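# Lay the towel flat beside the basket, then release

## Task

Lay the towel out flat on the table as a single layer, keeping it at least one finger's width from the table edge, at least two finger widths from the basket's rim, and more than a hand's width from either arm's column. The basket must stay upright with its entire base on the table, no more than three finger widths from its starting spot and turned roughly as before. Finish by releasing everything and moving the arms away; anything that holds its place only because the robot is holding it does not count.

## Robot and tools

Robot: two arms, left_arm and right_arm, mounted on columns at the table. Each has six joints and a parallel gripper. The fingers point along the gripper's +z axis and close along its y axis. The reported end effector point sits between the finger pads, about 1 cm short of the tips.

Frame: one world frame shared by both arms. The origin lies on the table surface midway between the arms, +z is up, +x reaches out over the table, and left_arm sits on the +y side. The names left and right refer to arms, not to image sides. Positions are in metres, orientations as quaternions wxyz. Printed hand positions can be somewhat wrong, worse at long reach.

The row: every motion command uses a row of 14 numbers covering both arms, even if only one moves: left_arm's six joint angles then its opening, then the same seven for right_arm. Joint order inside each block is fixed: shoulder, elbow, wrist roll, wrist pitch, waist, wrist yaw. Use only this order. Joint values are absolute target angles in radians (the same values shown under Joint positions), not offsets. Stated ranges: shoulder 0.000 to 3.142, elbow 0.000 to 3.019, wrist roll -2.094 to 2.094, wrist pitch -1.693 to 1.571, waist -2.880 to 2.880, wrist yaw -1.571 to 1.571. True ends may differ by up to 0.019 rad. A call is rejected if a target exceeds a range end by more than 0.019 and is further out than the joint's current angle; a target past the real end is clipped there, and the result may say "joint sent to its limit" (its absence proves nothing). Opening is a scale from -1 (closed) to +1 (fully open, 0.094 m pad gap). Optionally append 12 stiffness factors 0 to 1 (left's six joints, then right's six, same joint order) that scale position gain and persist until changed.

Tools:
- execute_actions(actions): a list of actions run in sequence. Each action is a table of up to 15 rows, one row per 1/30 s step; if shorter, its final row is held for the remaining steps. An empty list just returns state and images.
- move(target, speed, blocking): target is one row of absolute joint goals; every joint travels on a path from its present angle, all finishing at the same fraction, so hands trace curves. speed (rad/s, 0.01 to 2, default 0.5) caps the joint with the longest way to go. Paths last 0.5 to 10 s; longer ones are cut off at 10 s. Finger openings are sent immediately. There is no collision avoidance with objects or the other arm. With blocking=false you get a result after 0.5 s; until a result shows the move ended, use wait or stop before sending anything else. The extra "move:" line reports the ending (done, off_target, moving, held, fault), limits=held or limits=none, and each arm's joint furthest from target. After limits=held an arm may suddenly speed up.
- wait(seconds): 0 to 10 s, arms hold their last command; a running move continues and the wait ends early when it finishes.
- stop(): brakes a running move; fast arms need room; fingers keep moving.
- zoom_image(camera, region): enlarged view of the latest image from cam_high, cam_left_wrist or cam_right_wrist; region [x0, y0, x1, y1] in pixels, origin top-left, at most 504x504.
- finished_scene(scene): ends the current scene (give its number) after the last command has been held; irreversible, and the result tells whether the goal was met. Replying without any tool call also ends things.

Motion limits: per control step each joint's target is held within a lead of its measured angle (waist 0.264, shoulder 0.32, elbow 0.276, wrist pitch 0.33, wrist yaw 0.186, wrist roll 0.522 rad), and targets are scaled back if they would move the gripper more than 70 mm from where it is. So large changes take several actions; finish an incomplete move with a new command. "Joint targets" shows what the joints are currently driven toward; resend those values to hold still. "joint command not followed" means a clearance check altered an arm's joint targets; the rest of the row still ran.

Results: a state line with each gripper's position and quaternion, Joint positions and Joint velocities (six joints in the order above, then pad gap in m and m/s), grip_measured on the command scale (each gripper off by up to about 1 mm, constant), Joint targets, and images from cam_high, cam_left_wrist, cam_right_wrist (each 504x504). Calibration lines give intrinsics and world-to-camera transforms; wrist camera poses come from joint readings and may be slightly off. Changed calibrations are listed in results.

Gripping: to hold something, command an opening below grip_measured; about 0.03 below is firm, less is gentler. Pad force tops out around 50 to 62 N, lower for parts under about 2 mm thick. Expect occasional brief tugs on held items.

Avoid: knocking anything off the table (task fails), arms colliding or pushing each other hard, fast contact or targets well beyond contact (harder hits), dropping or slamming things. Holding loads heats motors: MOTOR HOT appears from 85 °C, and at 100 °C that arm goes limp with an OVER-TEMPERATURE FAULT. The simulation runs while you think, with the last command held, so long replies while gripping add heat. At the end, open the grippers and lift the arms away so the towel and basket rest on their own.

Each tool is called after ">>>" as a command line: name --argument value for each argument, lists and objects as JSON in quotes; but a table of rows of numbers goes row by row, as --pt "numbers of a row", without its own name.

## Session

>>> execute_actions --actions '[]'

Scene clock: 0.00 s.
left_arm: end_effector_position=(+0.0835, +0.7935, +0.3309) grip_measured=+1.000 end_effector_quat_wxyz=(-0.505, +0.656, +0.140, -0.544) | right_arm: end_effector_position=(+0.6225, +0.0600, +0.2794) grip_measured=+1.000 end_effector_quat_wxyz=(+0.077, -0.309, +0.865, +0.387)
Joint names: [shoulder, elbow, wrist roll, wrist pitch, waist, wrist yaw]
Joint positions: left_arm=[ 1.658  0.991 -0.262  1.369  0.951 -1.414  0.094] | right_arm=[ 2.19   2.375 -0.196 -1.508  0.251 -0.781  0.094]
Joint velocities: left_arm=[-0.005 -0.012 -0.037  0.002 -0.015  0.037  0.   ] | right_arm=[-0.015  0.012  0.051 -0.022  0.005  0.022  0.   ]
Motor temperatures (°C, as the motors report them): left_arm=[24 24 23 25 23 22] | right_arm=[22 22 21 25 23 23]
Joint targets: left_arm=[1.652 1.016 -0.262 1.372 0.951 -1.414] | right_arm=[2.187 2.402 -0.196 -1.506 0.251 -0.781]
Joint stiffness scale: left_arm=[1. 1. 1. 1. 1. 1.] | right_arm=[1. 1. 1. 1. 1. 1.]

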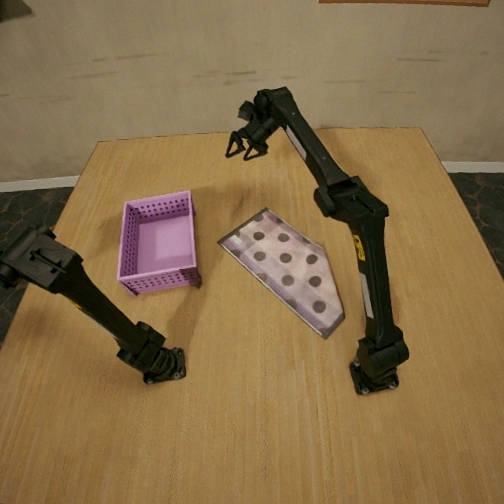

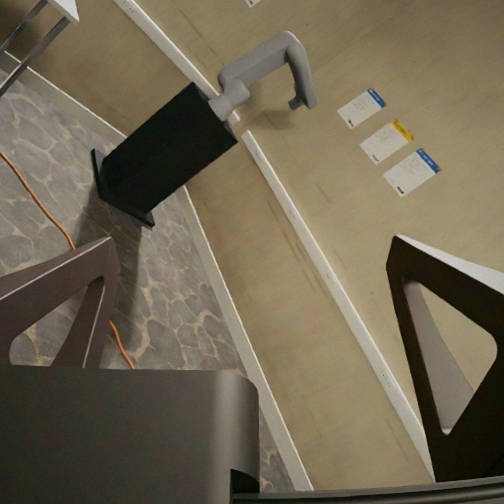

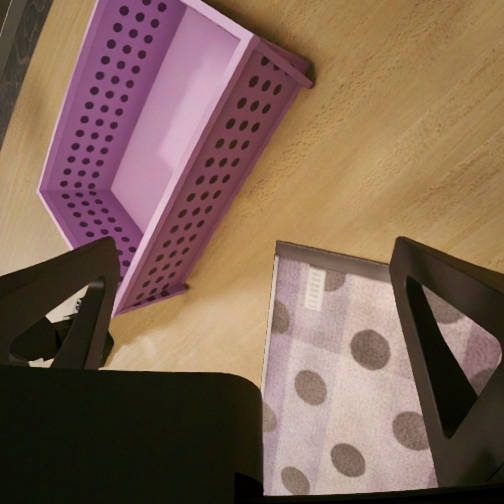

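>>> move --target '[1.0,1.0,0,-1.0,0.6,0,1, 1.0,1.0,0,-1.0,-0.6,0,1]' --speed 0.8

>>> move --target '[1.57,1.57,0,0,0.6,0,1, 1.57,1.0,0,-1.0,-0.6,0,1]' --speed 0.8

>>> zoom_image --camera "cam_high" --region '[190,170,390,370]'

Scene clock: 8.27 s.
left_arm: end_effector_position=(+0.3023, +0.5509, +0.2712) grip_measured=+1.000 end_effector_quat_wxyz=(+0.253, -0.388, +0.879, +0.108) | right_arm: end_effector_position=(+0.3489, -0.4930, +0.2711) grip_measured=+1.000 end_effector_quat_wxyz=(+0.261, +0.211, +0.940, -0.059)
Joint names: [shoulder, elbow, wrist roll, wrist pitch, waist, wrist yaw]
Joint positions: left_arm=[ 1.007  0.988 -0.016 -0.994  0.613 -0.002  0.094] | right_arm=[ 1.009  0.995 -0.01  -1.016 -0.589 -0.004  0.094]
Joint velocities: left_arm=[-0.005  0.027  0.051  0.017 -0.015  0.022  0.   ] | right_arm=[-0.015 -0.007 -0.007  0.002 -0.024 -0.037  0.   ]
Motor temperatures (°C, as the motors report them): left_arm=[25 25 23 25 23 22] | right_arm=[24 25 21 25 23 23]
Joint targets: left_arm=[1.000 1.000 0.000 -1.000 0.600 0.000] | right_arm=[1.000 1.000 -0.000 -1.000 -0.600 -0.000]
Joint stiffness scale: left_arm=[1. 1. 1. 1. 1. 1.] | right_arm=[1. 1. 1. 1. 1. 1.]
move: done; limits=none; left_arm: farthest joint: the wrist roll, 0.016 radians from its target (0.262 radians at the start); right_arm: farthest joint: the wrist pitch, 0.016 radians from its target (0.508 radians at the start)
camera_calibration (this result's frames):
cam_left_wrist: T_world_to_cam=[[0.735718, -0.677287, -0.00116011, 0.147779], [-0.675426, -0.733821, 0.0728479, 0.59194], [-0.0501902, -0.0528119, -0.997342, 0.438694], [0, 0, 0, 1]] pos_world=[0.313106, 0.557635, 0.394578]
cam_right_wrist: T_world_to_cam=[[-0.419484, -0.907742, -0.00612124, -0.295384], [-0.905586, 0.418002, 0.0720278, 0.508814], [-0.062824, 0.0357579, -0.997384, 0.434093], [0, 0, 0, 1]] pos_world=[0.364137, -0.49634, 0.3945]

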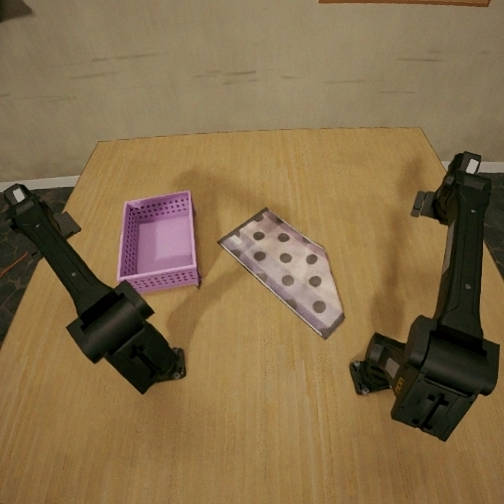

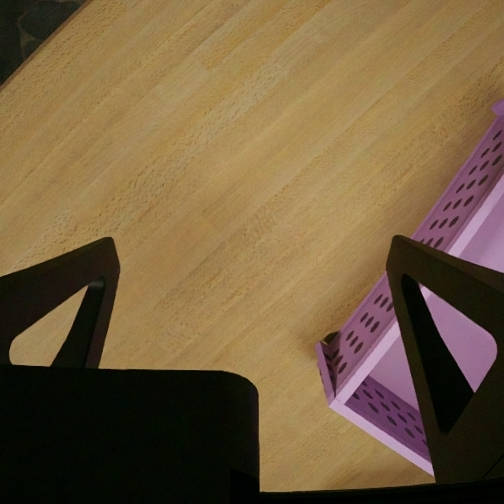

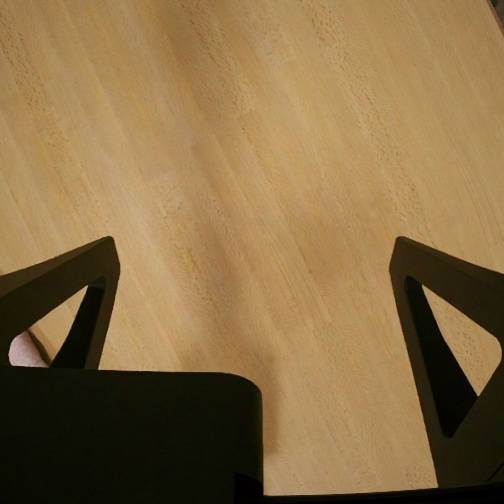

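Scene clock: 10.10 s.
left_arm: end_effector_position=(+0.5259, +0.7881, +0.4688) grip_measured=+1.000 end_effector_quat_wxyz=(+0.626, -0.296, +0.671, +0.265) | right_arm: end_effector_position=(+0.3670, -0.5018, +0.0574) grip_measured=+1.000 end_effector_quat_wxyz=(-0.005, +0.220, +0.976, +0.003)
Joint names: [shoulder, elbow, wrist roll, wrist pitch, waist, wrist yaw]
Joint positions: left_arm=[ 1.567  1.509 -0.015 -0.018  0.613 -0.002  0.094] | right_arm=[ 1.565  0.994 -0.009 -1.011 -0.589 -0.004  0.094]
Joint velocities: left_arm=[-0.015 -0.007 -0.051  0.007 -0.005  0.037  0.   ] | right_arm=[-0.005 -0.007  0.007 -0.022 -0.005 -0.022  0.   ]
Motor temperatures (°C, as the motors report them): left_arm=[25 26 23 25 23 22] | right_arm=[24 26 21 25 23 23]
Joint targets: left_arm=[1.570 1.570 -0.000 0.000 0.600 -0.000] | right_arm=[1.570 1.000 0.000 -1.000 -0.600 0.000]
Joint stiffness scale: left_arm=[1. 1. 1. 1. 1. 1.] | right_arm=[1. 1. 1. 1. 1. 1.]
move: off_target (left_arm); limits=none; left_arm: farthest joint: the elbow, 0.061 radians from its target (0.582 radians at the start); right_arm: farthest joint: the waist, 0.011 radians from its target (0.011 radians at the start)
camera_calibration (this result's frames):
cam_left_wrist: T_world_to_cam=[[0.733036, -0.680137, 0.0084569, 0.143303], [-0.437008, -0.480452, -0.760388, 0.968206], [0.521231, 0.553696, -0.649414, -0.282118], [0, 0, 0, 1]] pos_world=[0.465116, 0.718849, 0.551789]
cam_right_wrist: T_world_to_cam=[[-0.425621, -0.904773, -0.0152459, -0.292811], [-0.738119, 0.337379, 0.584257, 0.412873], [-0.523477, 0.259925, -0.811425, 0.493257], [0, 0, 0, 1]] pos_world=[0.438332, -0.532432, 0.154553]

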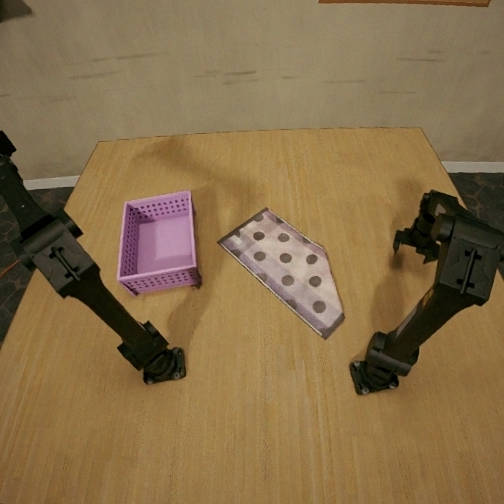

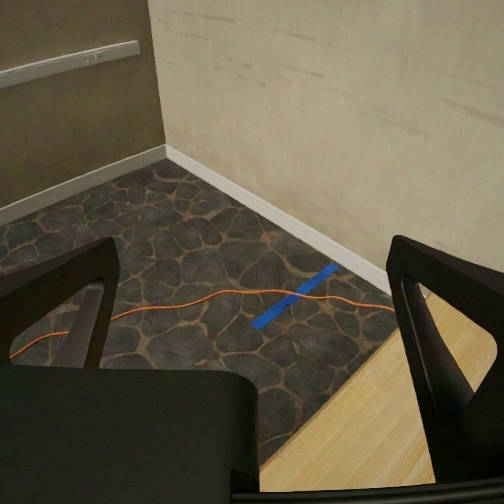

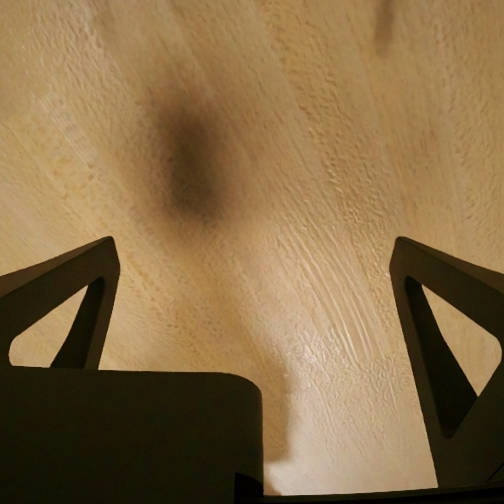

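Region (190, 170, 390, 370) of cam_high's 504x504 image, scaled by 2.520, with more detail than that image has.

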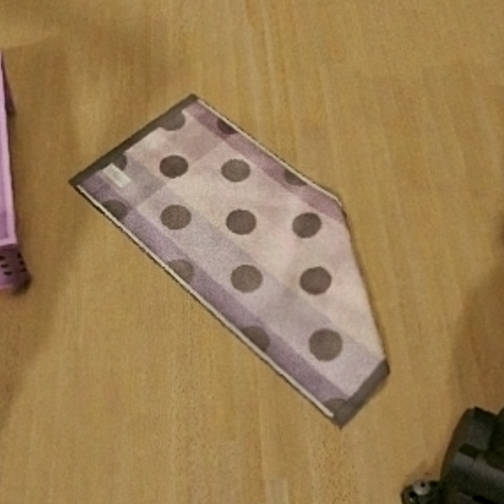

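>>> move --target '[1.2,1.0,0,-1.0,0.6,0,1, 1.57,1.0,0,-0.3,-0.6,0,1]' --speed 0.8

>>> move --target '[1.2,1.0,0,-1.0,0.6,0,1, 1.57,1.5,0,-1.5,-0.1,0,1]' --speed 0.8

Scene clock: 23.83 s.
left_arm: end_effector_position=(+0.3170, +0.5665, +0.1934) grip_measured=+1.000 end_effector_quat_wxyz=(+0.161, -0.397, +0.901, +0.069) | right_arm: end_effector_position=(+0.5083, -0.5704, +0.1116) grip_measured=+1.000 end_effector_quat_wxyz=(+0.326, +0.206, +0.920, -0.075)
Joint names: [shoulder, elbow, wrist roll, wrist pitch, waist, wrist yaw]
Joint positions: left_arm=[ 1.214  0.99  -0.015 -0.995  0.613 -0.002  0.094] | right_arm=[ 1.565  0.992 -0.009 -0.317 -0.589 -0.004  0.094]
Joint velocities: left_arm=[-0.005 -0.012 -0.066  0.017 -0.005  0.051  0.   ] | right_arm=[-0.005 -0.017 -0.051  0.012 -0.015  0.037  0.   ]
Motor temperatures (°C, as the motors report them): left_arm=[25 29 23 25 23 22] | right_arm=[24 27 21 25 23 23]
Joint targets: left_arm=[1.200 1.000 -0.000 -1.000 0.600 0.000] | right_arm=[1.570 1.000 -0.000 -0.300 -0.600 0.000]
Joint stiffness scale: left_arm=[1. 1. 1. 1. 1. 1.] | right_arm=[1. 1. 1. 1. 1. 1.]
move: done; limits=none; left_arm: farthest joint: the wrist roll, 0.015 radians from its target (0.015 radians at the start); right_arm: farthest joint: the wrist pitch, 0.017 radians from its target (0.711 radians at the start)
camera_calibration (this result's frames):
cam_left_wrist: T_world_to_cam=[[0.735139, -0.677906, -0.00369346, 0.148459], [-0.650825, -0.707275, 0.276025, 0.556879], [-0.189732, -0.200513, -0.961143, 0.483502], [0, 0, 0, 1]] pos_world=[0.345028, 0.591456, 0.311551]
cam_right_wrist: T_world_to_cam=[[-0.419422, -0.907783, -0.00386957, -0.300061], [-0.905589, 0.418697, -0.0678386, 0.713019], [0.0632029, -0.0249488, -0.997689, 0.189072], [0, 0, 0, 1]] pos_world=[0.5079, -0.566212, 0.235844]

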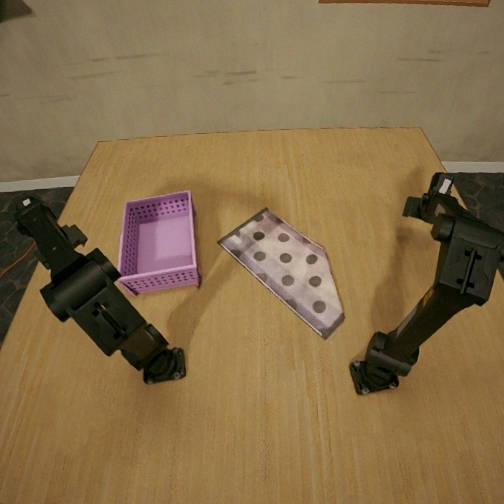

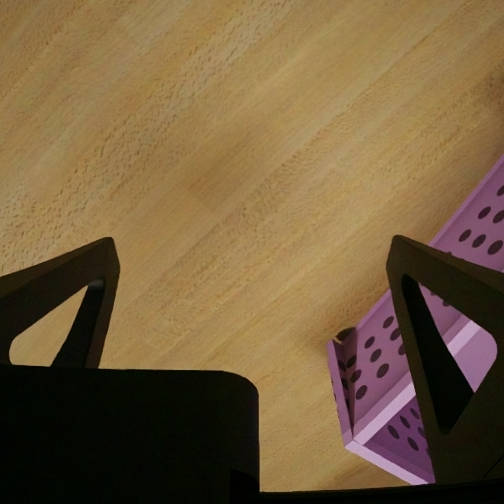

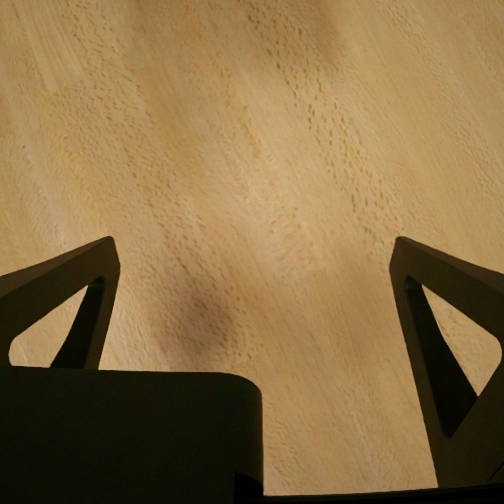

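Scene clock: 25.87 s.
left_arm: end_effector_position=(+0.3165, +0.5660, +0.1923) grip_measured=+1.000 end_effector_quat_wxyz=(+0.160, -0.397, +0.901, +0.069) | right_arm: end_effector_position=(+0.4612, -0.3089, +0.2224) grip_measured=+1.000 end_effector_quat_wxyz=(-0.015, -0.021, +1.000, +0.002)
Joint names: [shoulder, elbow, wrist roll, wrist pitch, waist, wrist yaw]
Joint positions: left_arm=[ 1.214  0.988 -0.015 -0.995  0.613 -0.002  0.094] | right_arm=[ 1.565  1.456 -0.009 -1.491 -0.104 -0.004  0.094]
Joint velocities: left_arm=[ 0.005  0.002  0.022 -0.012  0.015  0.051  0.   ] | right_arm=[ 0.015 -0.027 -0.007  0.007 -0.015  0.022  0.   ]
Motor temperatures (°C, as the motors report them): left_arm=[25 28 23 25 23 22] | right_arm=[24 27 21 25 23 23]
Joint targets: left_arm=[1.200 1.000 -0.000 -1.000 0.600 0.000] | right_arm=[1.570 1.500 -0.000 -1.500 -0.100 -0.000]
Joint stiffness scale: left_arm=[1. 1. 1. 1. 1. 1.] | right_arm=[1. 1. 1. 1. 1. 1.]
move: off_target (right_arm); limits=none; left_arm: farthest joint: the wrist roll, 0.015 radians from its target (0.015 radians at the start); right_arm: farthest joint: the elbow, 0.044 radians from its target (0.508 radians at the start)
camera_calibration (this result's frames):
cam_left_wrist: T_world_to_cam=[[0.735133, -0.677913, -0.00371856, 0.148474], [-0.65039, -0.706813, 0.278224, 0.555649], [-0.19124, -0.202113, -0.960509, 0.483559], [0, 0, 0, 1]] pos_world=[0.344717, 0.591126, 0.31042]
cam_right_wrist: T_world_to_cam=[[0.0456134, -0.998839, -0.0154692, -0.32203], [-0.799428, -0.045784, 0.599015, 0.227565], [-0.599028, -0.0149566, -0.800588, 0.573838], [0, 0, 0, 1]] pos_world=[0.540356, -0.302655, 0.318112]

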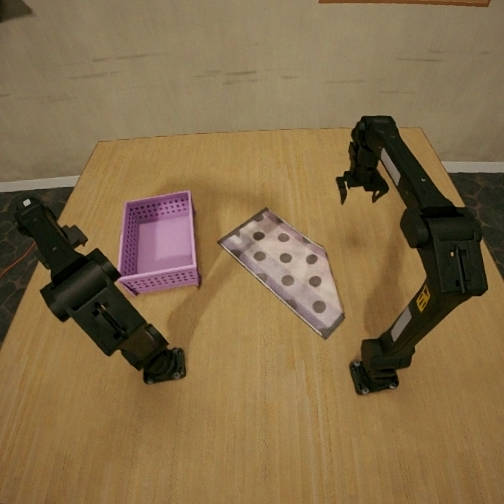

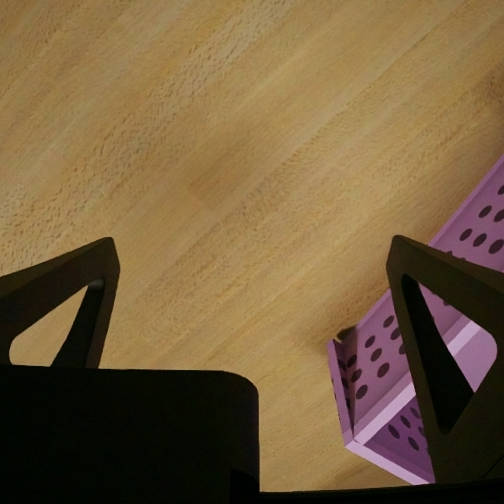

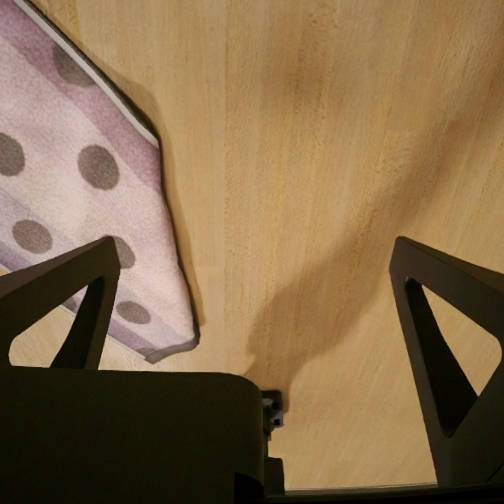

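>>> move --target '[1.2,1.2,-1.05,-1.4,-0.55,0,0, 0.8,0.6,0,-1.3,0.534,0,0]' --speed 0.8

>>> move --target '[1.75,1.28,-1.05,-1.07,-0.55,0,0, 0.974,0.52,0,-1.1,0.534,0,0]'

Scene clock: 47.83 s.
left_arm: end_effector_position=(+0.3749, +0.1441, +0.2387) grip_measured=+0.002 end_effector_quat_wxyz=(+0.042, -0.336, +0.940, -0.035) | right_arm: end_effector_position=(+0.1539, -0.2062, +0.1241) grip_measured=+0.002 end_effector_quat_wxyz=(+0.021, -0.328, +0.944, +0.009)
Joint names: [shoulder, elbow, wrist roll, wrist pitch, waist, wrist yaw]
Joint positions: left_arm=[ 1.214  1.146 -1.034 -1.393 -0.55  -0.     0.047] | right_arm=[ 0.805  0.592 -0.009 -1.311  0.522 -0.004  0.047]
Joint velocities: left_arm=[-0.005 -0.002 -0.051 -0.022 -0.015 -0.066  0.   ] | right_arm=[-0.005  0.007 -0.007 -0.002 -0.005  0.022 -0.   ]
Motor temperatures (°C, as the motors report them): left_arm=[25 28 23 25 23 22] | right_arm=[24 32 21 25 23 23]
Joint targets: left_arm=[1.200 1.200 -1.050 -1.400 -0.550 -0.000] | right_arm=[0.800 0.600 -0.000 -1.300 0.534 0.000]
Joint stiffness scale: left_arm=[1. 1. 1. 1. 1. 1.] | right_arm=[1. 1. 1. 1. 1. 1.]
move: off_target (left_arm); limits=none; left_arm: farthest joint: the elbow, 0.054 radians from its target (0.212 radians at the start); right_arm: farthest joint: the waist, 0.012 radians from its target (0.638 radians at the start)
camera_calibration (this result's frames):
cam_left_wrist: T_world_to_cam=[[0.623698, -0.776647, 0.0884311, -0.14624], [-0.68469, -0.488236, 0.541132, 0.201065], [-0.377093, -0.398051, -0.836275, 0.522285], [0, 0, 0, 1]] pos_world=[0.425828, 0.192487, 0.340904]
cam_right_wrist: T_world_to_cam=[[0.62308, -0.782024, -0.0145257, -0.251171], [-0.654606, -0.531544, 0.537544, -0.0693495], [-0.428093, -0.325424, -0.843111, 0.22752], [0, 0, 0, 1]] pos_world=[0.208503, -0.159243, 0.225455]

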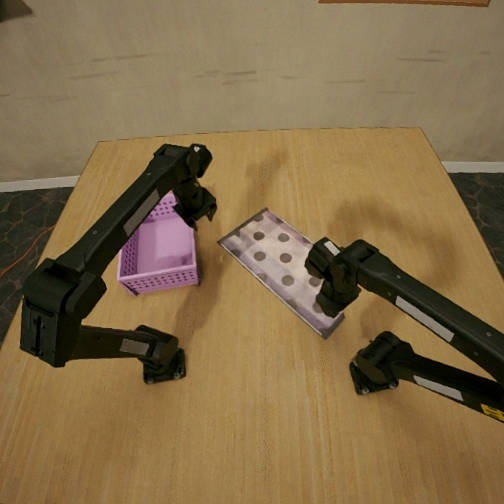

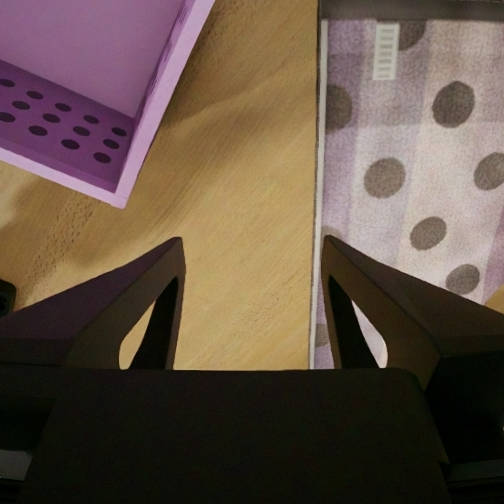

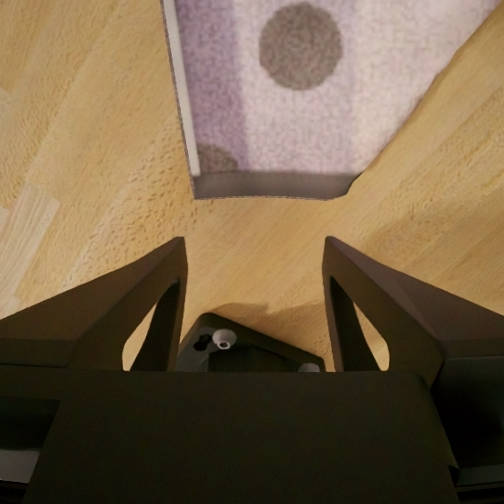

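Scene clock: 49.47 s.
left_arm: end_effector_position=(+0.4879, +0.1030, +0.0516) grip_measured=+0.002 end_effector_quat_wxyz=(-0.013, -0.336, +0.942, +0.011) | right_arm: end_effector_position=(+0.1668, -0.1962, +0.0696) grip_measured=+0.002 end_effector_quat_wxyz=(+0.006, -0.328, +0.945, +0.004)
Joint names: [shoulder, elbow, wrist roll, wrist pitch, waist, wrist yaw]
Joint positions: left_arm=[ 1.761  1.234 -1.034 -1.078 -0.55  -0.     0.047] | right_arm=[ 0.964  0.517 -0.009 -1.111  0.522 -0.004  0.047]
Joint velocities: left_arm=[-0.005  0.002 -0.007  0.012  0.005  0.007  0.001] | right_arm=[-0.005 -0.007 -0.007  0.007  0.005 -0.007 -0.   ]
Motor temperatures (°C, as the motors report them): left_arm=[25 28 23 25 23 22] | right_arm=[24 32 21 25 23 23]
Joint targets: left_arm=[1.750 1.280 -1.050 -1.070 -0.550 -0.000] | right_arm=[0.974 0.520 0.000 -1.100 0.534 -0.000]
Joint stiffness scale: left_arm=[1. 1. 1. 1. 1. 1.] | right_arm=[1. 1. 1. 1. 1. 1.]
move: off_target (left_arm); limits=none; left_arm: farthest joint: the elbow, 0.046 radians from its target (0.134 radians at the start); right_arm: farthest joint: the waist, 0.012 radians from its target (0.012 radians at the start)
camera_calibration (this result's frames):
cam_left_wrist: T_world_to_cam=[[0.62762, -0.777725, -0.0351748, -0.227525], [-0.606546, -0.516805, 0.604164, 0.321258], [-0.488052, -0.35785, -0.796083, 0.43995], [0, 0, 0, 1]] pos_world=[0.552376, 0.146512, 0.148141]
cam_right_wrist: T_world_to_cam=[[0.622697, -0.78232, -0.01495, -0.252143], [-0.640313, -0.520461, 0.564906, -0.028385], [-0.449718, -0.342193, -0.82502, 0.189415], [0, 0, 0, 1]] pos_world=[0.224017, -0.147213, 0.168536]

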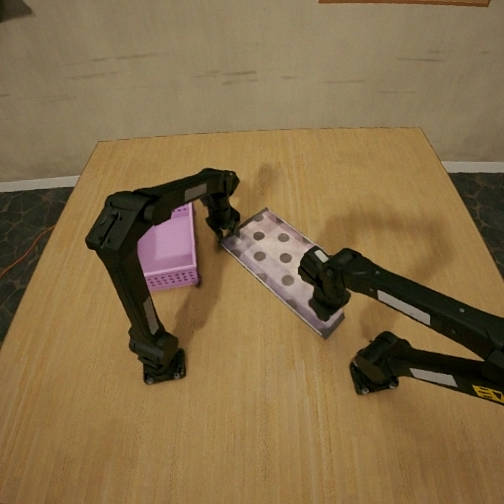

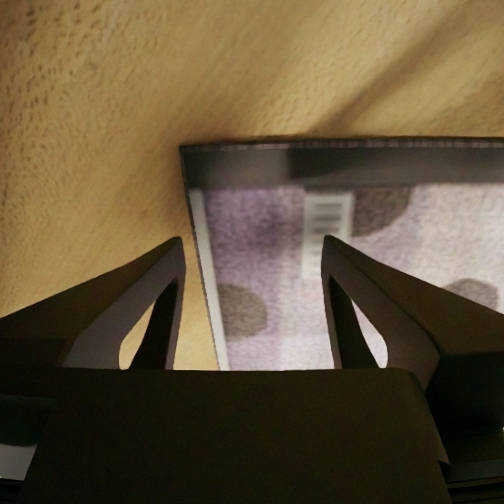

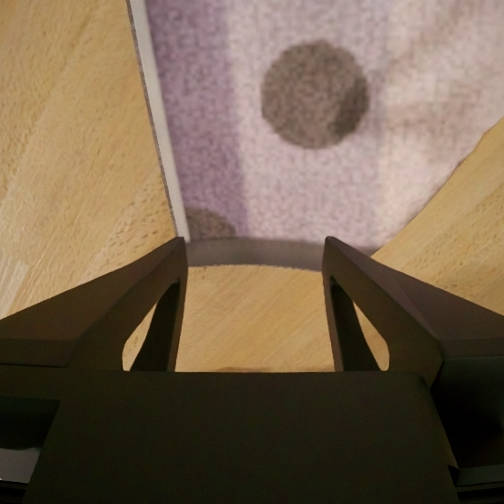

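>>> move --target '[1.80,1.235,-1.05,-0.96,-0.54,0,0, 1.10,0.43,0,-0.90,0.60,0,0]' --speed 0.15

Scene clock: 53.10 s.
left_arm: end_effector_position=(+0.5108, +0.0947, +0.0391) grip_measured=+0.002 end_effector_quat_wxyz=(+0.018, -0.336, +0.941, -0.015) | right_arm: end_effector_position=(+0.1578, -0.1869, +0.0178) grip_measured=+0.002 end_effector_quat_wxyz=(-0.000, -0.357, +0.934, +0.002)
Joint names: [shoulder, elbow, wrist roll, wrist pitch, waist, wrist yaw]
Joint positions: left_arm=[ 1.788  1.234 -1.035 -0.97  -0.55  -0.     0.047] | right_arm=[ 1.087  0.429 -0.009 -0.911  0.584 -0.004  0.047]
Joint velocities: left_arm=[-0.015  0.002  0.051  0.012  0.005  0.007  0.   ] | right_arm=[ 0.015 -0.007  0.066  0.012 -0.005 -0.051  0.   ]
Motor temperatures (°C, as the motors report them): left_arm=[25 28 23 25 23 22] | right_arm=[23 31 21 25 23 23]
Joint targets: left_arm=[1.800 1.235 -1.050 -0.960 -0.540 -0.000] | right_arm=[1.100 0.430 0.000 -0.900 0.600 0.000]
Joint stiffness scale: left_arm=[1. 1. 1. 1. 1. 1.] | right_arm=[1. 1. 1. 1. 1. 1.]
move: done; limits=none; left_arm: farthest joint: the wrist roll, 0.015 radians from its target (0.015 radians at the start); right_arm: farthest joint: the waist, 0.016 radians from its target (0.078 radians at the start)
camera_calibration (this result's frames):
cam_left_wrist: T_world_to_cam=[[0.627935, -0.777491, 0.0347154, -0.251714], [-0.651424, -0.500663, 0.570073, 0.3611], [-0.425846, -0.380583, -0.82086, 0.409568], [0, 0, 0, 1]] pos_world=[0.567702, 0.140959, 0.139083]
cam_right_wrist: T_world_to_cam=[[0.669691, -0.742486, -0.015099, -0.240007], [-0.601888, -0.554563, 0.574622, -0.0126568], [-0.435022, -0.375731, -0.81828, 0.137132], [0, 0, 0, 1]] pos_world=[0.212768, -0.133696, 0.115861]

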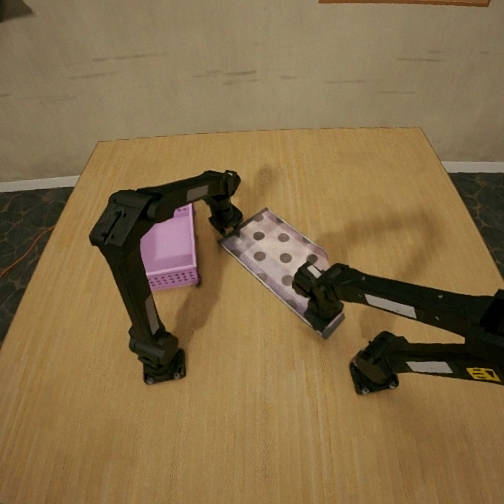

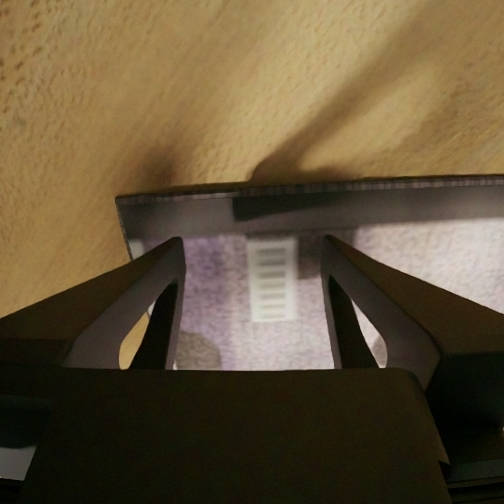

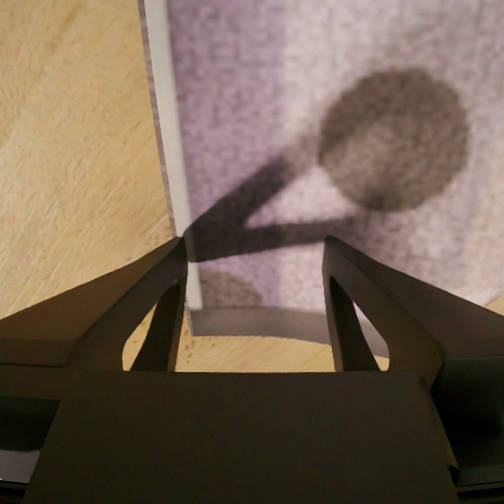

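>>> move --target '[1.76,1.16,-1.05,-0.99,-0.54,0,0, 1.09,0.43,0,-0.90,0.65,0,0]' --speed 0.15

>>> move --target '[1.795,1.14,-1.05,-0.93,-0.54,0,0, 1.135,0.43,0,-0.87,0.65,0,0]' --speed 0.1

Scene clock: 56.87 s.
left_arm: end_effector_position=(+0.4797, +0.1060, +0.0226) grip_measured=+0.002 end_effector_quat_wxyz=(-0.008, -0.337, +0.942, +0.007) | right_arm: end_effector_position=(+0.1505, -0.1791, +0.0178) grip_measured=+0.002 end_effector_quat_wxyz=(-0.000, -0.381, +0.925, +0.002)
Joint names: [shoulder, elbow, wrist roll, wrist pitch, waist, wrist yaw]
Joint positions: left_arm=[ 1.775  1.164 -1.035 -0.981 -0.55  -0.     0.047] | right_arm=[ 1.087  0.429 -0.009 -0.911  0.635 -0.004  0.047]
Joint velocities: left_arm=[-0.005 -0.022  0.007 -0.002 -0.015  0.066  0.   ] | right_arm=[ 0.005  0.007 -0.007 -0.012  0.005 -0.081 -0.   ]
Motor temperatures (°C, as the motors report them): left_arm=[25 28 23 25 23 22] | right_arm=[23 30 21 25 23 23]
Joint targets: left_arm=[1.760 1.160 -1.050 -0.990 -0.540 -0.000] | right_arm=[1.090 0.430 -0.000 -0.900 0.650 -0.000]
Joint stiffness scale: left_arm=[1. 1. 1. 1. 1. 1.] | right_arm=[1. 1. 1. 1. 1. 1.]
move: done; limits=none; left_arm: farthest joint: the shoulder, 0.015 radians from its target (0.028 radians at the start); right_arm: farthest joint: the waist, 0.015 radians from its target (0.066 radians at the start)
camera_calibration (this result's frames):
cam_left_wrist: T_world_to_cam=[[0.628592, -0.777382, -0.0234311, -0.221813], [-0.61392, -0.514461, 0.598691, 0.338717], [-0.477467, -0.361948, -0.800637, 0.409407], [0, 0, 0, 1]] pos_world=[0.542853, 0.150007, 0.119802]
cam_right_wrist: T_world_to_cam=[[0.706754, -0.707298, -0.015099, -0.228642], [-0.572766, -0.584592, 0.574622, -0.0224483], [-0.415256, -0.397468, -0.81828, 0.130047], [0, 0, 0, 1]] pos_world=[0.202739, -0.123152, 0.115861]

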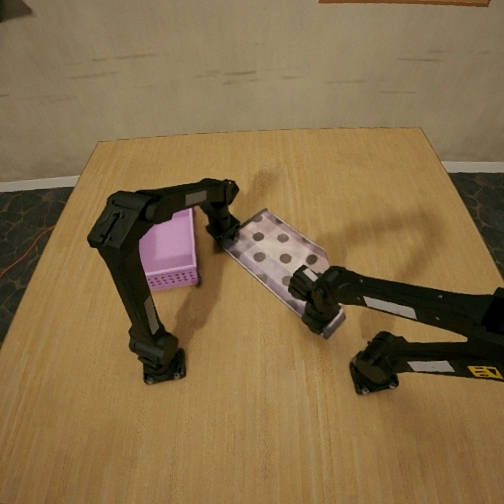

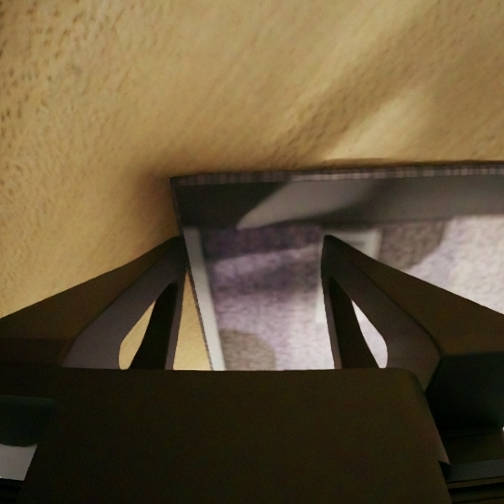

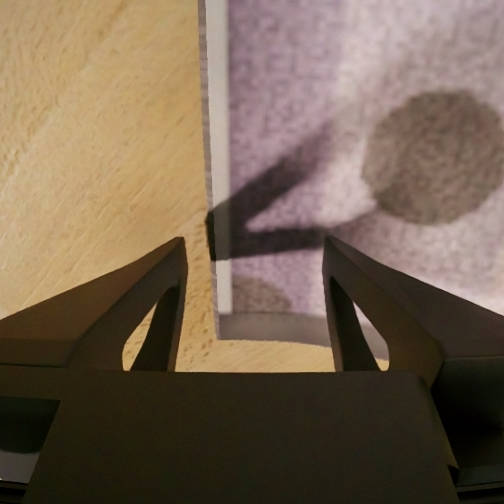

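Scene clock: 57.67 s.
left_arm: end_effector_position=(+0.4838, +0.1044, +0.0201) grip_measured=+0.002 end_effector_quat_wxyz=(+0.001, -0.337, +0.942, -0.001) | right_arm: end_effector_position=(+0.1527, -0.1774, +0.0135) grip_measured=+0.002 end_effector_quat_wxyz=(-0.001, -0.380, +0.925, +0.001)
Joint names: [shoulder, elbow, wrist roll, wrist pitch, waist, wrist yaw]
Joint positions: left_arm=[ 1.775  1.156 -1.035 -0.948 -0.55   0.     0.047] | right_arm=[ 1.111  0.429 -0.007 -0.889  0.635 -0.002  0.047]
Joint velocities: left_arm=[-0.005  0.002  0.007 -0.022  0.005  0.022 -0.001] | right_arm=[-0.024  0.012  0.051  0.017  0.005 -0.007  0.   ]
Motor temperatures (°C, as the motors report them): left_arm=[25 28 23 25 23 22] | right_arm=[23 30 21 25 23 23]
Joint targets: left_arm=[1.795 1.140 -1.050 -0.930 -0.540 0.000] | right_arm=[1.135 0.430 0.000 -0.870 0.650 0.000]
Joint stiffness scale: left_arm=[1. 1. 1. 1. 1. 1.] | right_arm=[1. 1. 1. 1. 1. 1.]
move: off_target (right_arm); limits=none; left_arm: farthest joint: the shoulder, 0.020 radians from its target (0.020 radians at the start); right_arm: farthest joint: the shoulder, 0.024 radians from its target (0.048 radians at the start)
camera_calibration (this result's frames):
cam_left_wrist: T_world_to_cam=[[0.62889, -0.777493, -0.00166929, -0.226265], [-0.62789, -0.509145, 0.588664, 0.348383], [-0.458532, -0.369157, -0.808376, 0.400512], [0, 0, 0, 1]] pos_world=[0.54469, 0.149309, 0.118306]
cam_right_wrist: T_world_to_cam=[[0.705136, -0.708949, -0.0132102, -0.229141], [-0.574236, -0.581879, 0.575909, -0.0170669], [-0.415977, -0.398508, -0.817407, 0.127921], [0, 0, 0, 1]] pos_world=[0.204987, -0.121402, 0.111366]

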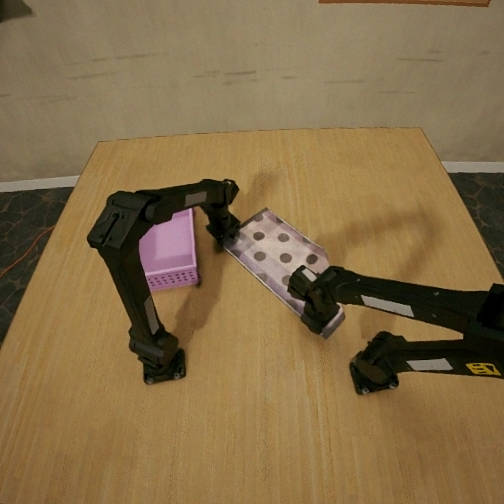

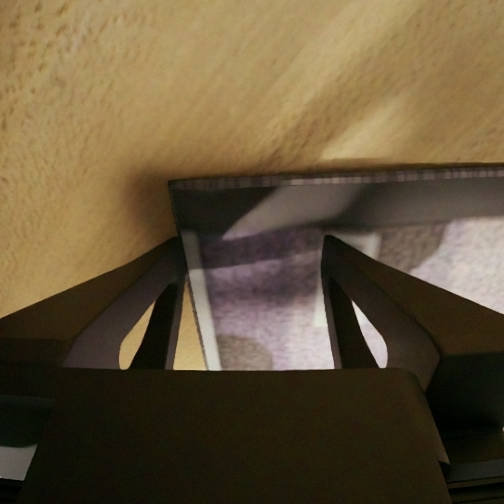

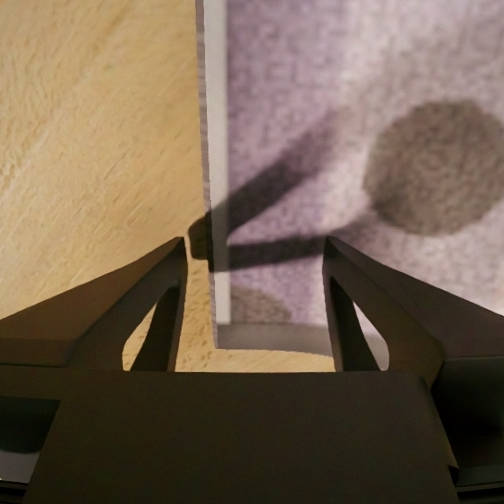

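>>> move --target '[1.81,1.11,-1.05,-0.95,-0.51,0,0, 1.17,0.43,0,-0.86,0.65,0,0]' --speed 0.05

>>> move --target '[1.81,1.11,-1.05,-0.95,-0.51,0,-1, 1.17,0.43,0,-0.86,0.65,0,-1]'

>>> move --target '[1.72,1.2,-1.05,-1.07,-0.53,0,-1, 1.0,0.53,0,-1.08,0.65,0,-1]' --speed 0.2

Scene clock: 61.80 s.
left_arm: end_effector_position=(+0.4811, +0.1102, +0.0190) grip_measured=+0.002 end_effector_quat_wxyz=(-0.004, -0.343, +0.939, -0.003) | right_arm: end_effector_position=(+0.1540, -0.1771, +0.0121) grip_measured=+0.001 end_effector_quat_wxyz=(-0.005, -0.378, +0.926, -0.003)
Joint names: [shoulder, elbow, wrist roll, wrist pitch, waist, wrist yaw]
Joint positions: left_arm=[ 1.77   1.146 -1.035 -0.948 -0.537  0.01   0.047] | right_arm=[ 1.128  0.435 -0.003 -0.889  0.635  0.002  0.047]
Joint velocities: left_arm=[-0.005 -0.007 -0.007  0.017  0.015 -0.037  0.   ] | right_arm=[-0.005 -0.002 -0.007 -0.012 -0.005  0.007  0.   ]
Motor temperatures (°C, as the motors report them): left_arm=[26 28 23 25 23 22] | right_arm=[23 30 21 25 23 23]
Joint targets: left_arm=[1.810 1.110 -1.050 -0.950 -0.510 0.000] | right_arm=[1.170 0.430 -0.000 -0.860 0.650 -0.000]
Joint stiffness scale: left_arm=[1. 1. 1. 1. 1. 1.] | right_arm=[1. 1. 1. 1. 1. 1.]
move: off_target (left_arm, right_arm); limits=none; left_arm: farthest joint: the shoulder, 0.040 radians from its target (0.035 radians at the start); right_arm: farthest joint: the shoulder, 0.042 radians from its target (0.059 radians at the start)
camera_calibration (this result's frames):
cam_left_wrist: T_world_to_cam=[[0.638898, -0.76929, -0.00165065, -0.225844], [-0.616172, -0.513015, 0.597618, 0.344882], [-0.460588, -0.3808, -0.801779, 0.402703], [0, 0, 0, 1]] pos_world=[0.542278, 0.156539, 0.116398]
cam_right_wrist: T_world_to_cam=[[0.702386, -0.711734, -0.00946209, -0.229941], [-0.573542, -0.573781, 0.584658, -0.0141431], [-0.42155, -0.405228, -0.811225, 0.127073], [0, 0, 0, 1]] pos_world=[0.206963, -0.120278, 0.109178]

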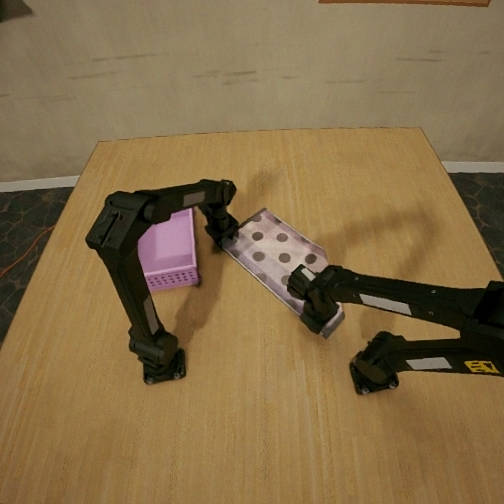

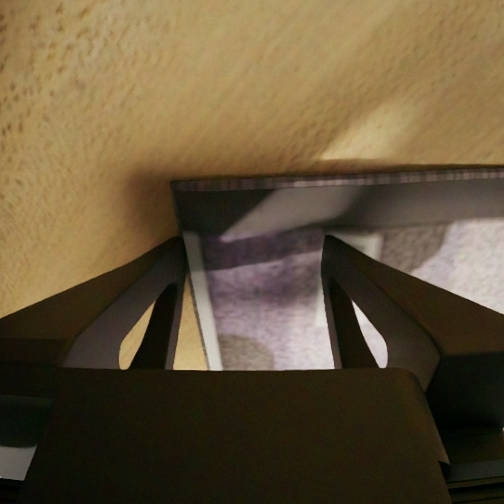

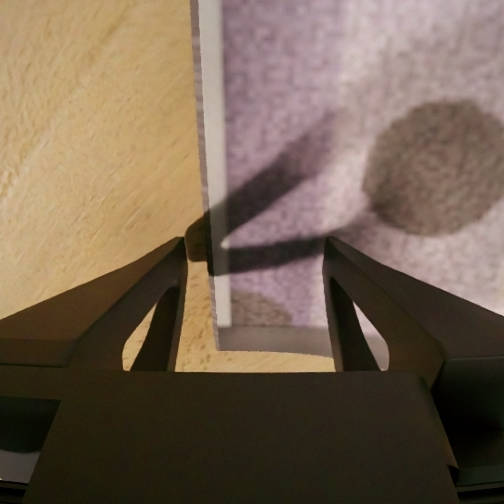

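Scene clock: 62.50 s.
left_arm: end_effector_position=(+0.4799, +0.1118, +0.0194) grip_measured=-0.915 end_effector_quat_wxyz=(-0.003, -0.344, +0.939, -0.003) | right_arm: end_effector_position=(+0.1554, -0.1772, +0.0125) grip_measured=-0.908 end_effector_quat_wxyz=(-0.002, -0.378, +0.926, -0.005)
Joint names: [shoulder, elbow, wrist roll, wrist pitch, waist, wrist yaw]
Joint positions: left_arm=[ 1.766  1.14  -1.035 -0.947 -0.535  0.009  0.004] | right_arm=[ 1.127  0.437 -0.003 -0.888  0.635  0.008  0.004]
Joint velocities: left_arm=[ 0.005  0.007 -0.051  0.002  0.005 -0.022 -0.001] | right_arm=[ 0.005 -0.017 -0.051  0.007  0.005 -0.007 -0.   ]
Motor temperatures (°C, as the motors report them): left_arm=[26 28 23 25 23 22] | right_arm=[23 30 21 25 23 23]
Joint targets: left_arm=[1.810 1.110 -1.050 -0.950 -0.510 -0.000] | right_arm=[1.170 0.430 -0.000 -0.860 0.650 0.000]
Joint stiffness scale: left_arm=[1. 1. 1. 1. 1. 1.] | right_arm=[1. 1. 1. 1. 1. 1.]
move: off_target (left_arm, right_arm); limits=none; left_arm: farthest joint: the shoulder, 0.044 radians from its target (0.040 radians at the start); right_arm: farthest joint: the shoulder, 0.043 radians from its target (0.042 radians at the start)
camera_calibration (this result's frames):
cam_left_wrist: T_world_to_cam=[[0.640364, -0.768069, -0.00191433, -0.224646], [-0.615632, -0.51476, 0.596674, 0.344639], [-0.459272, -0.38091, -0.802482, 0.402453], [0, 0, 0, 1]] pos_world=[0.540861, 0.158161, 0.116894]
cam_right_wrist: T_world_to_cam=[[0.702468, -0.711707, -0.0033397, -0.231077], [-0.577269, -0.572507, 0.582233, -0.012762], [-0.416292, -0.407073, -0.813015, 0.12686], [0, 0, 0, 1]] pos_world=[0.207768, -0.120124, 0.109798]

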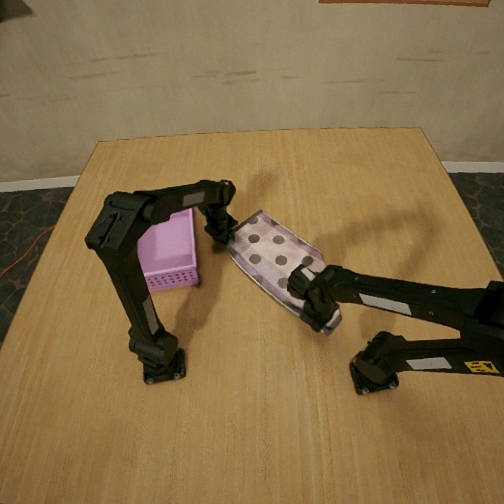

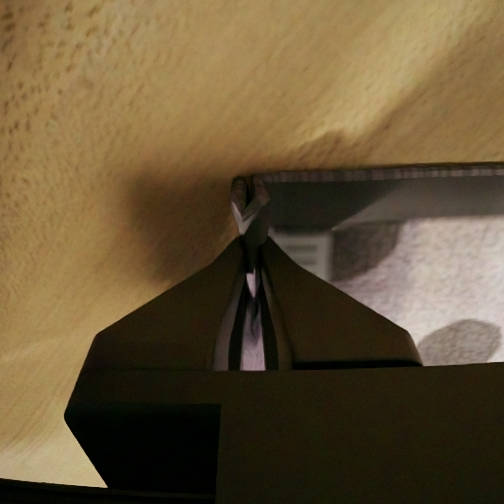

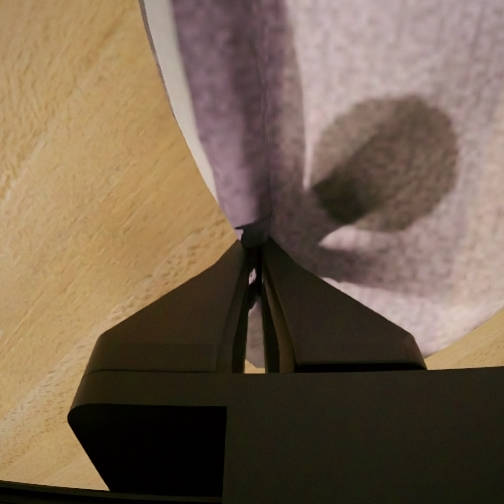

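Scene clock: 63.90 s.
left_arm: end_effector_position=(+0.4614, +0.1190, +0.0346) grip_measured=-0.915 end_effector_quat_wxyz=(-0.033, -0.343, +0.938, +0.024) | right_arm: end_effector_position=(+0.1495, -0.1822, +0.0518) grip_measured=-0.908 end_effector_quat_wxyz=(-0.007, -0.378, +0.926, -0.006)
Joint names: [shoulder, elbow, wrist roll, wrist pitch, waist, wrist yaw]
Joint positions: left_arm=[ 1.744  1.154 -1.035 -1.063 -0.535  0.004  0.004] | right_arm=[ 1.011  0.491 -0.003 -1.068  0.635  0.005  0.004]
Joint velocities: left_arm=[-0.015  0.012 -0.022 -0.017 -0.005 -0.022  0.001] | right_arm=[-0.015 -0.017  0.037 -0.007 -0.005  0.11  -0.001]
Motor temperatures (°C, as the motors report them): left_arm=[26 28 23 25 23 22] | right_arm=[23 30 21 25 23 23]
Joint targets: left_arm=[1.720 1.200 -1.050 -1.070 -0.530 0.000] | right_arm=[1.000 0.530 -0.000 -1.080 0.650 0.000]
Joint stiffness scale: left_arm=[1. 1. 1. 1. 1. 1.] | right_arm=[1. 1. 1. 1. 1. 1.]
move: off_target (left_arm, right_arm); limits=none; left_arm: farthest joint: the elbow, 0.046 radians from its target (0.060 radians at the start); right_arm: farthest joint: the elbow, 0.039 radians from its target (0.093 radians at the start)
camera_calibration (this result's frames):
cam_left_wrist: T_world_to_cam=[[0.637419, -0.767039, -0.0731383, -0.203521], [-0.570175, -0.533399, 0.624808, 0.308183], [-0.518264, -0.356563, -0.777345, 0.432381], [0, 0, 0, 1]] pos_world=[0.529534, 0.162447, 0.128668]
cam_right_wrist: T_world_to_cam=[[0.702397, -0.711757, -0.0064515, -0.230209], [-0.57204, -0.569865, 0.589936, -0.0426046], [-0.423567, -0.410678, -0.807424, 0.154434], [0, 0, 0, 1]] pos_world=[0.20274, -0.124709, 0.148343]

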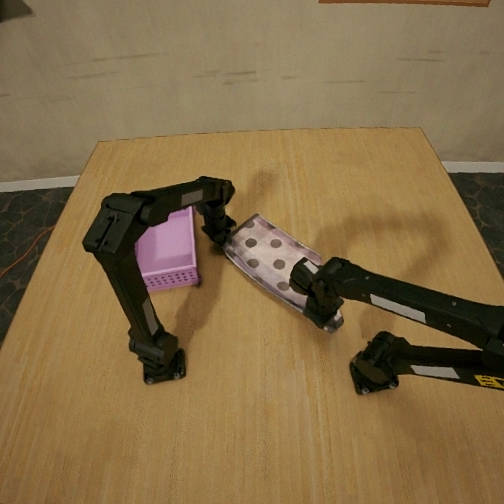

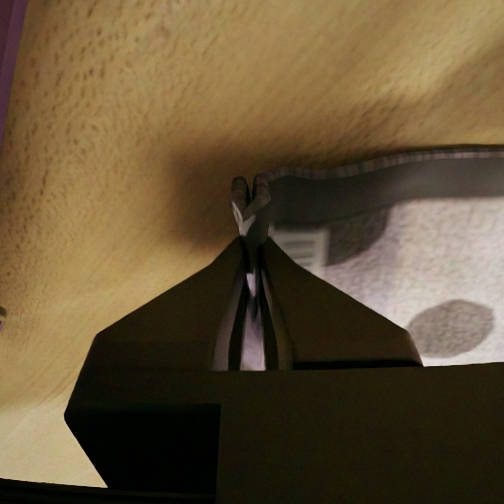

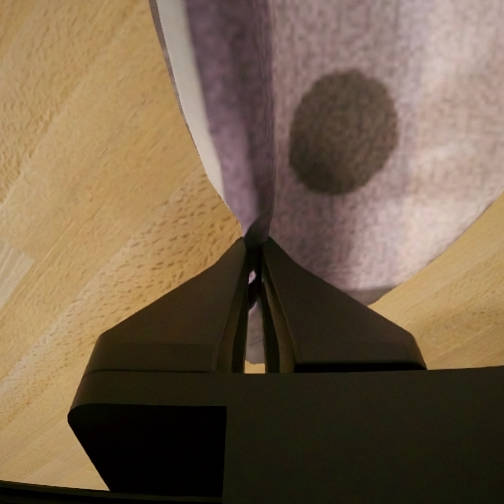

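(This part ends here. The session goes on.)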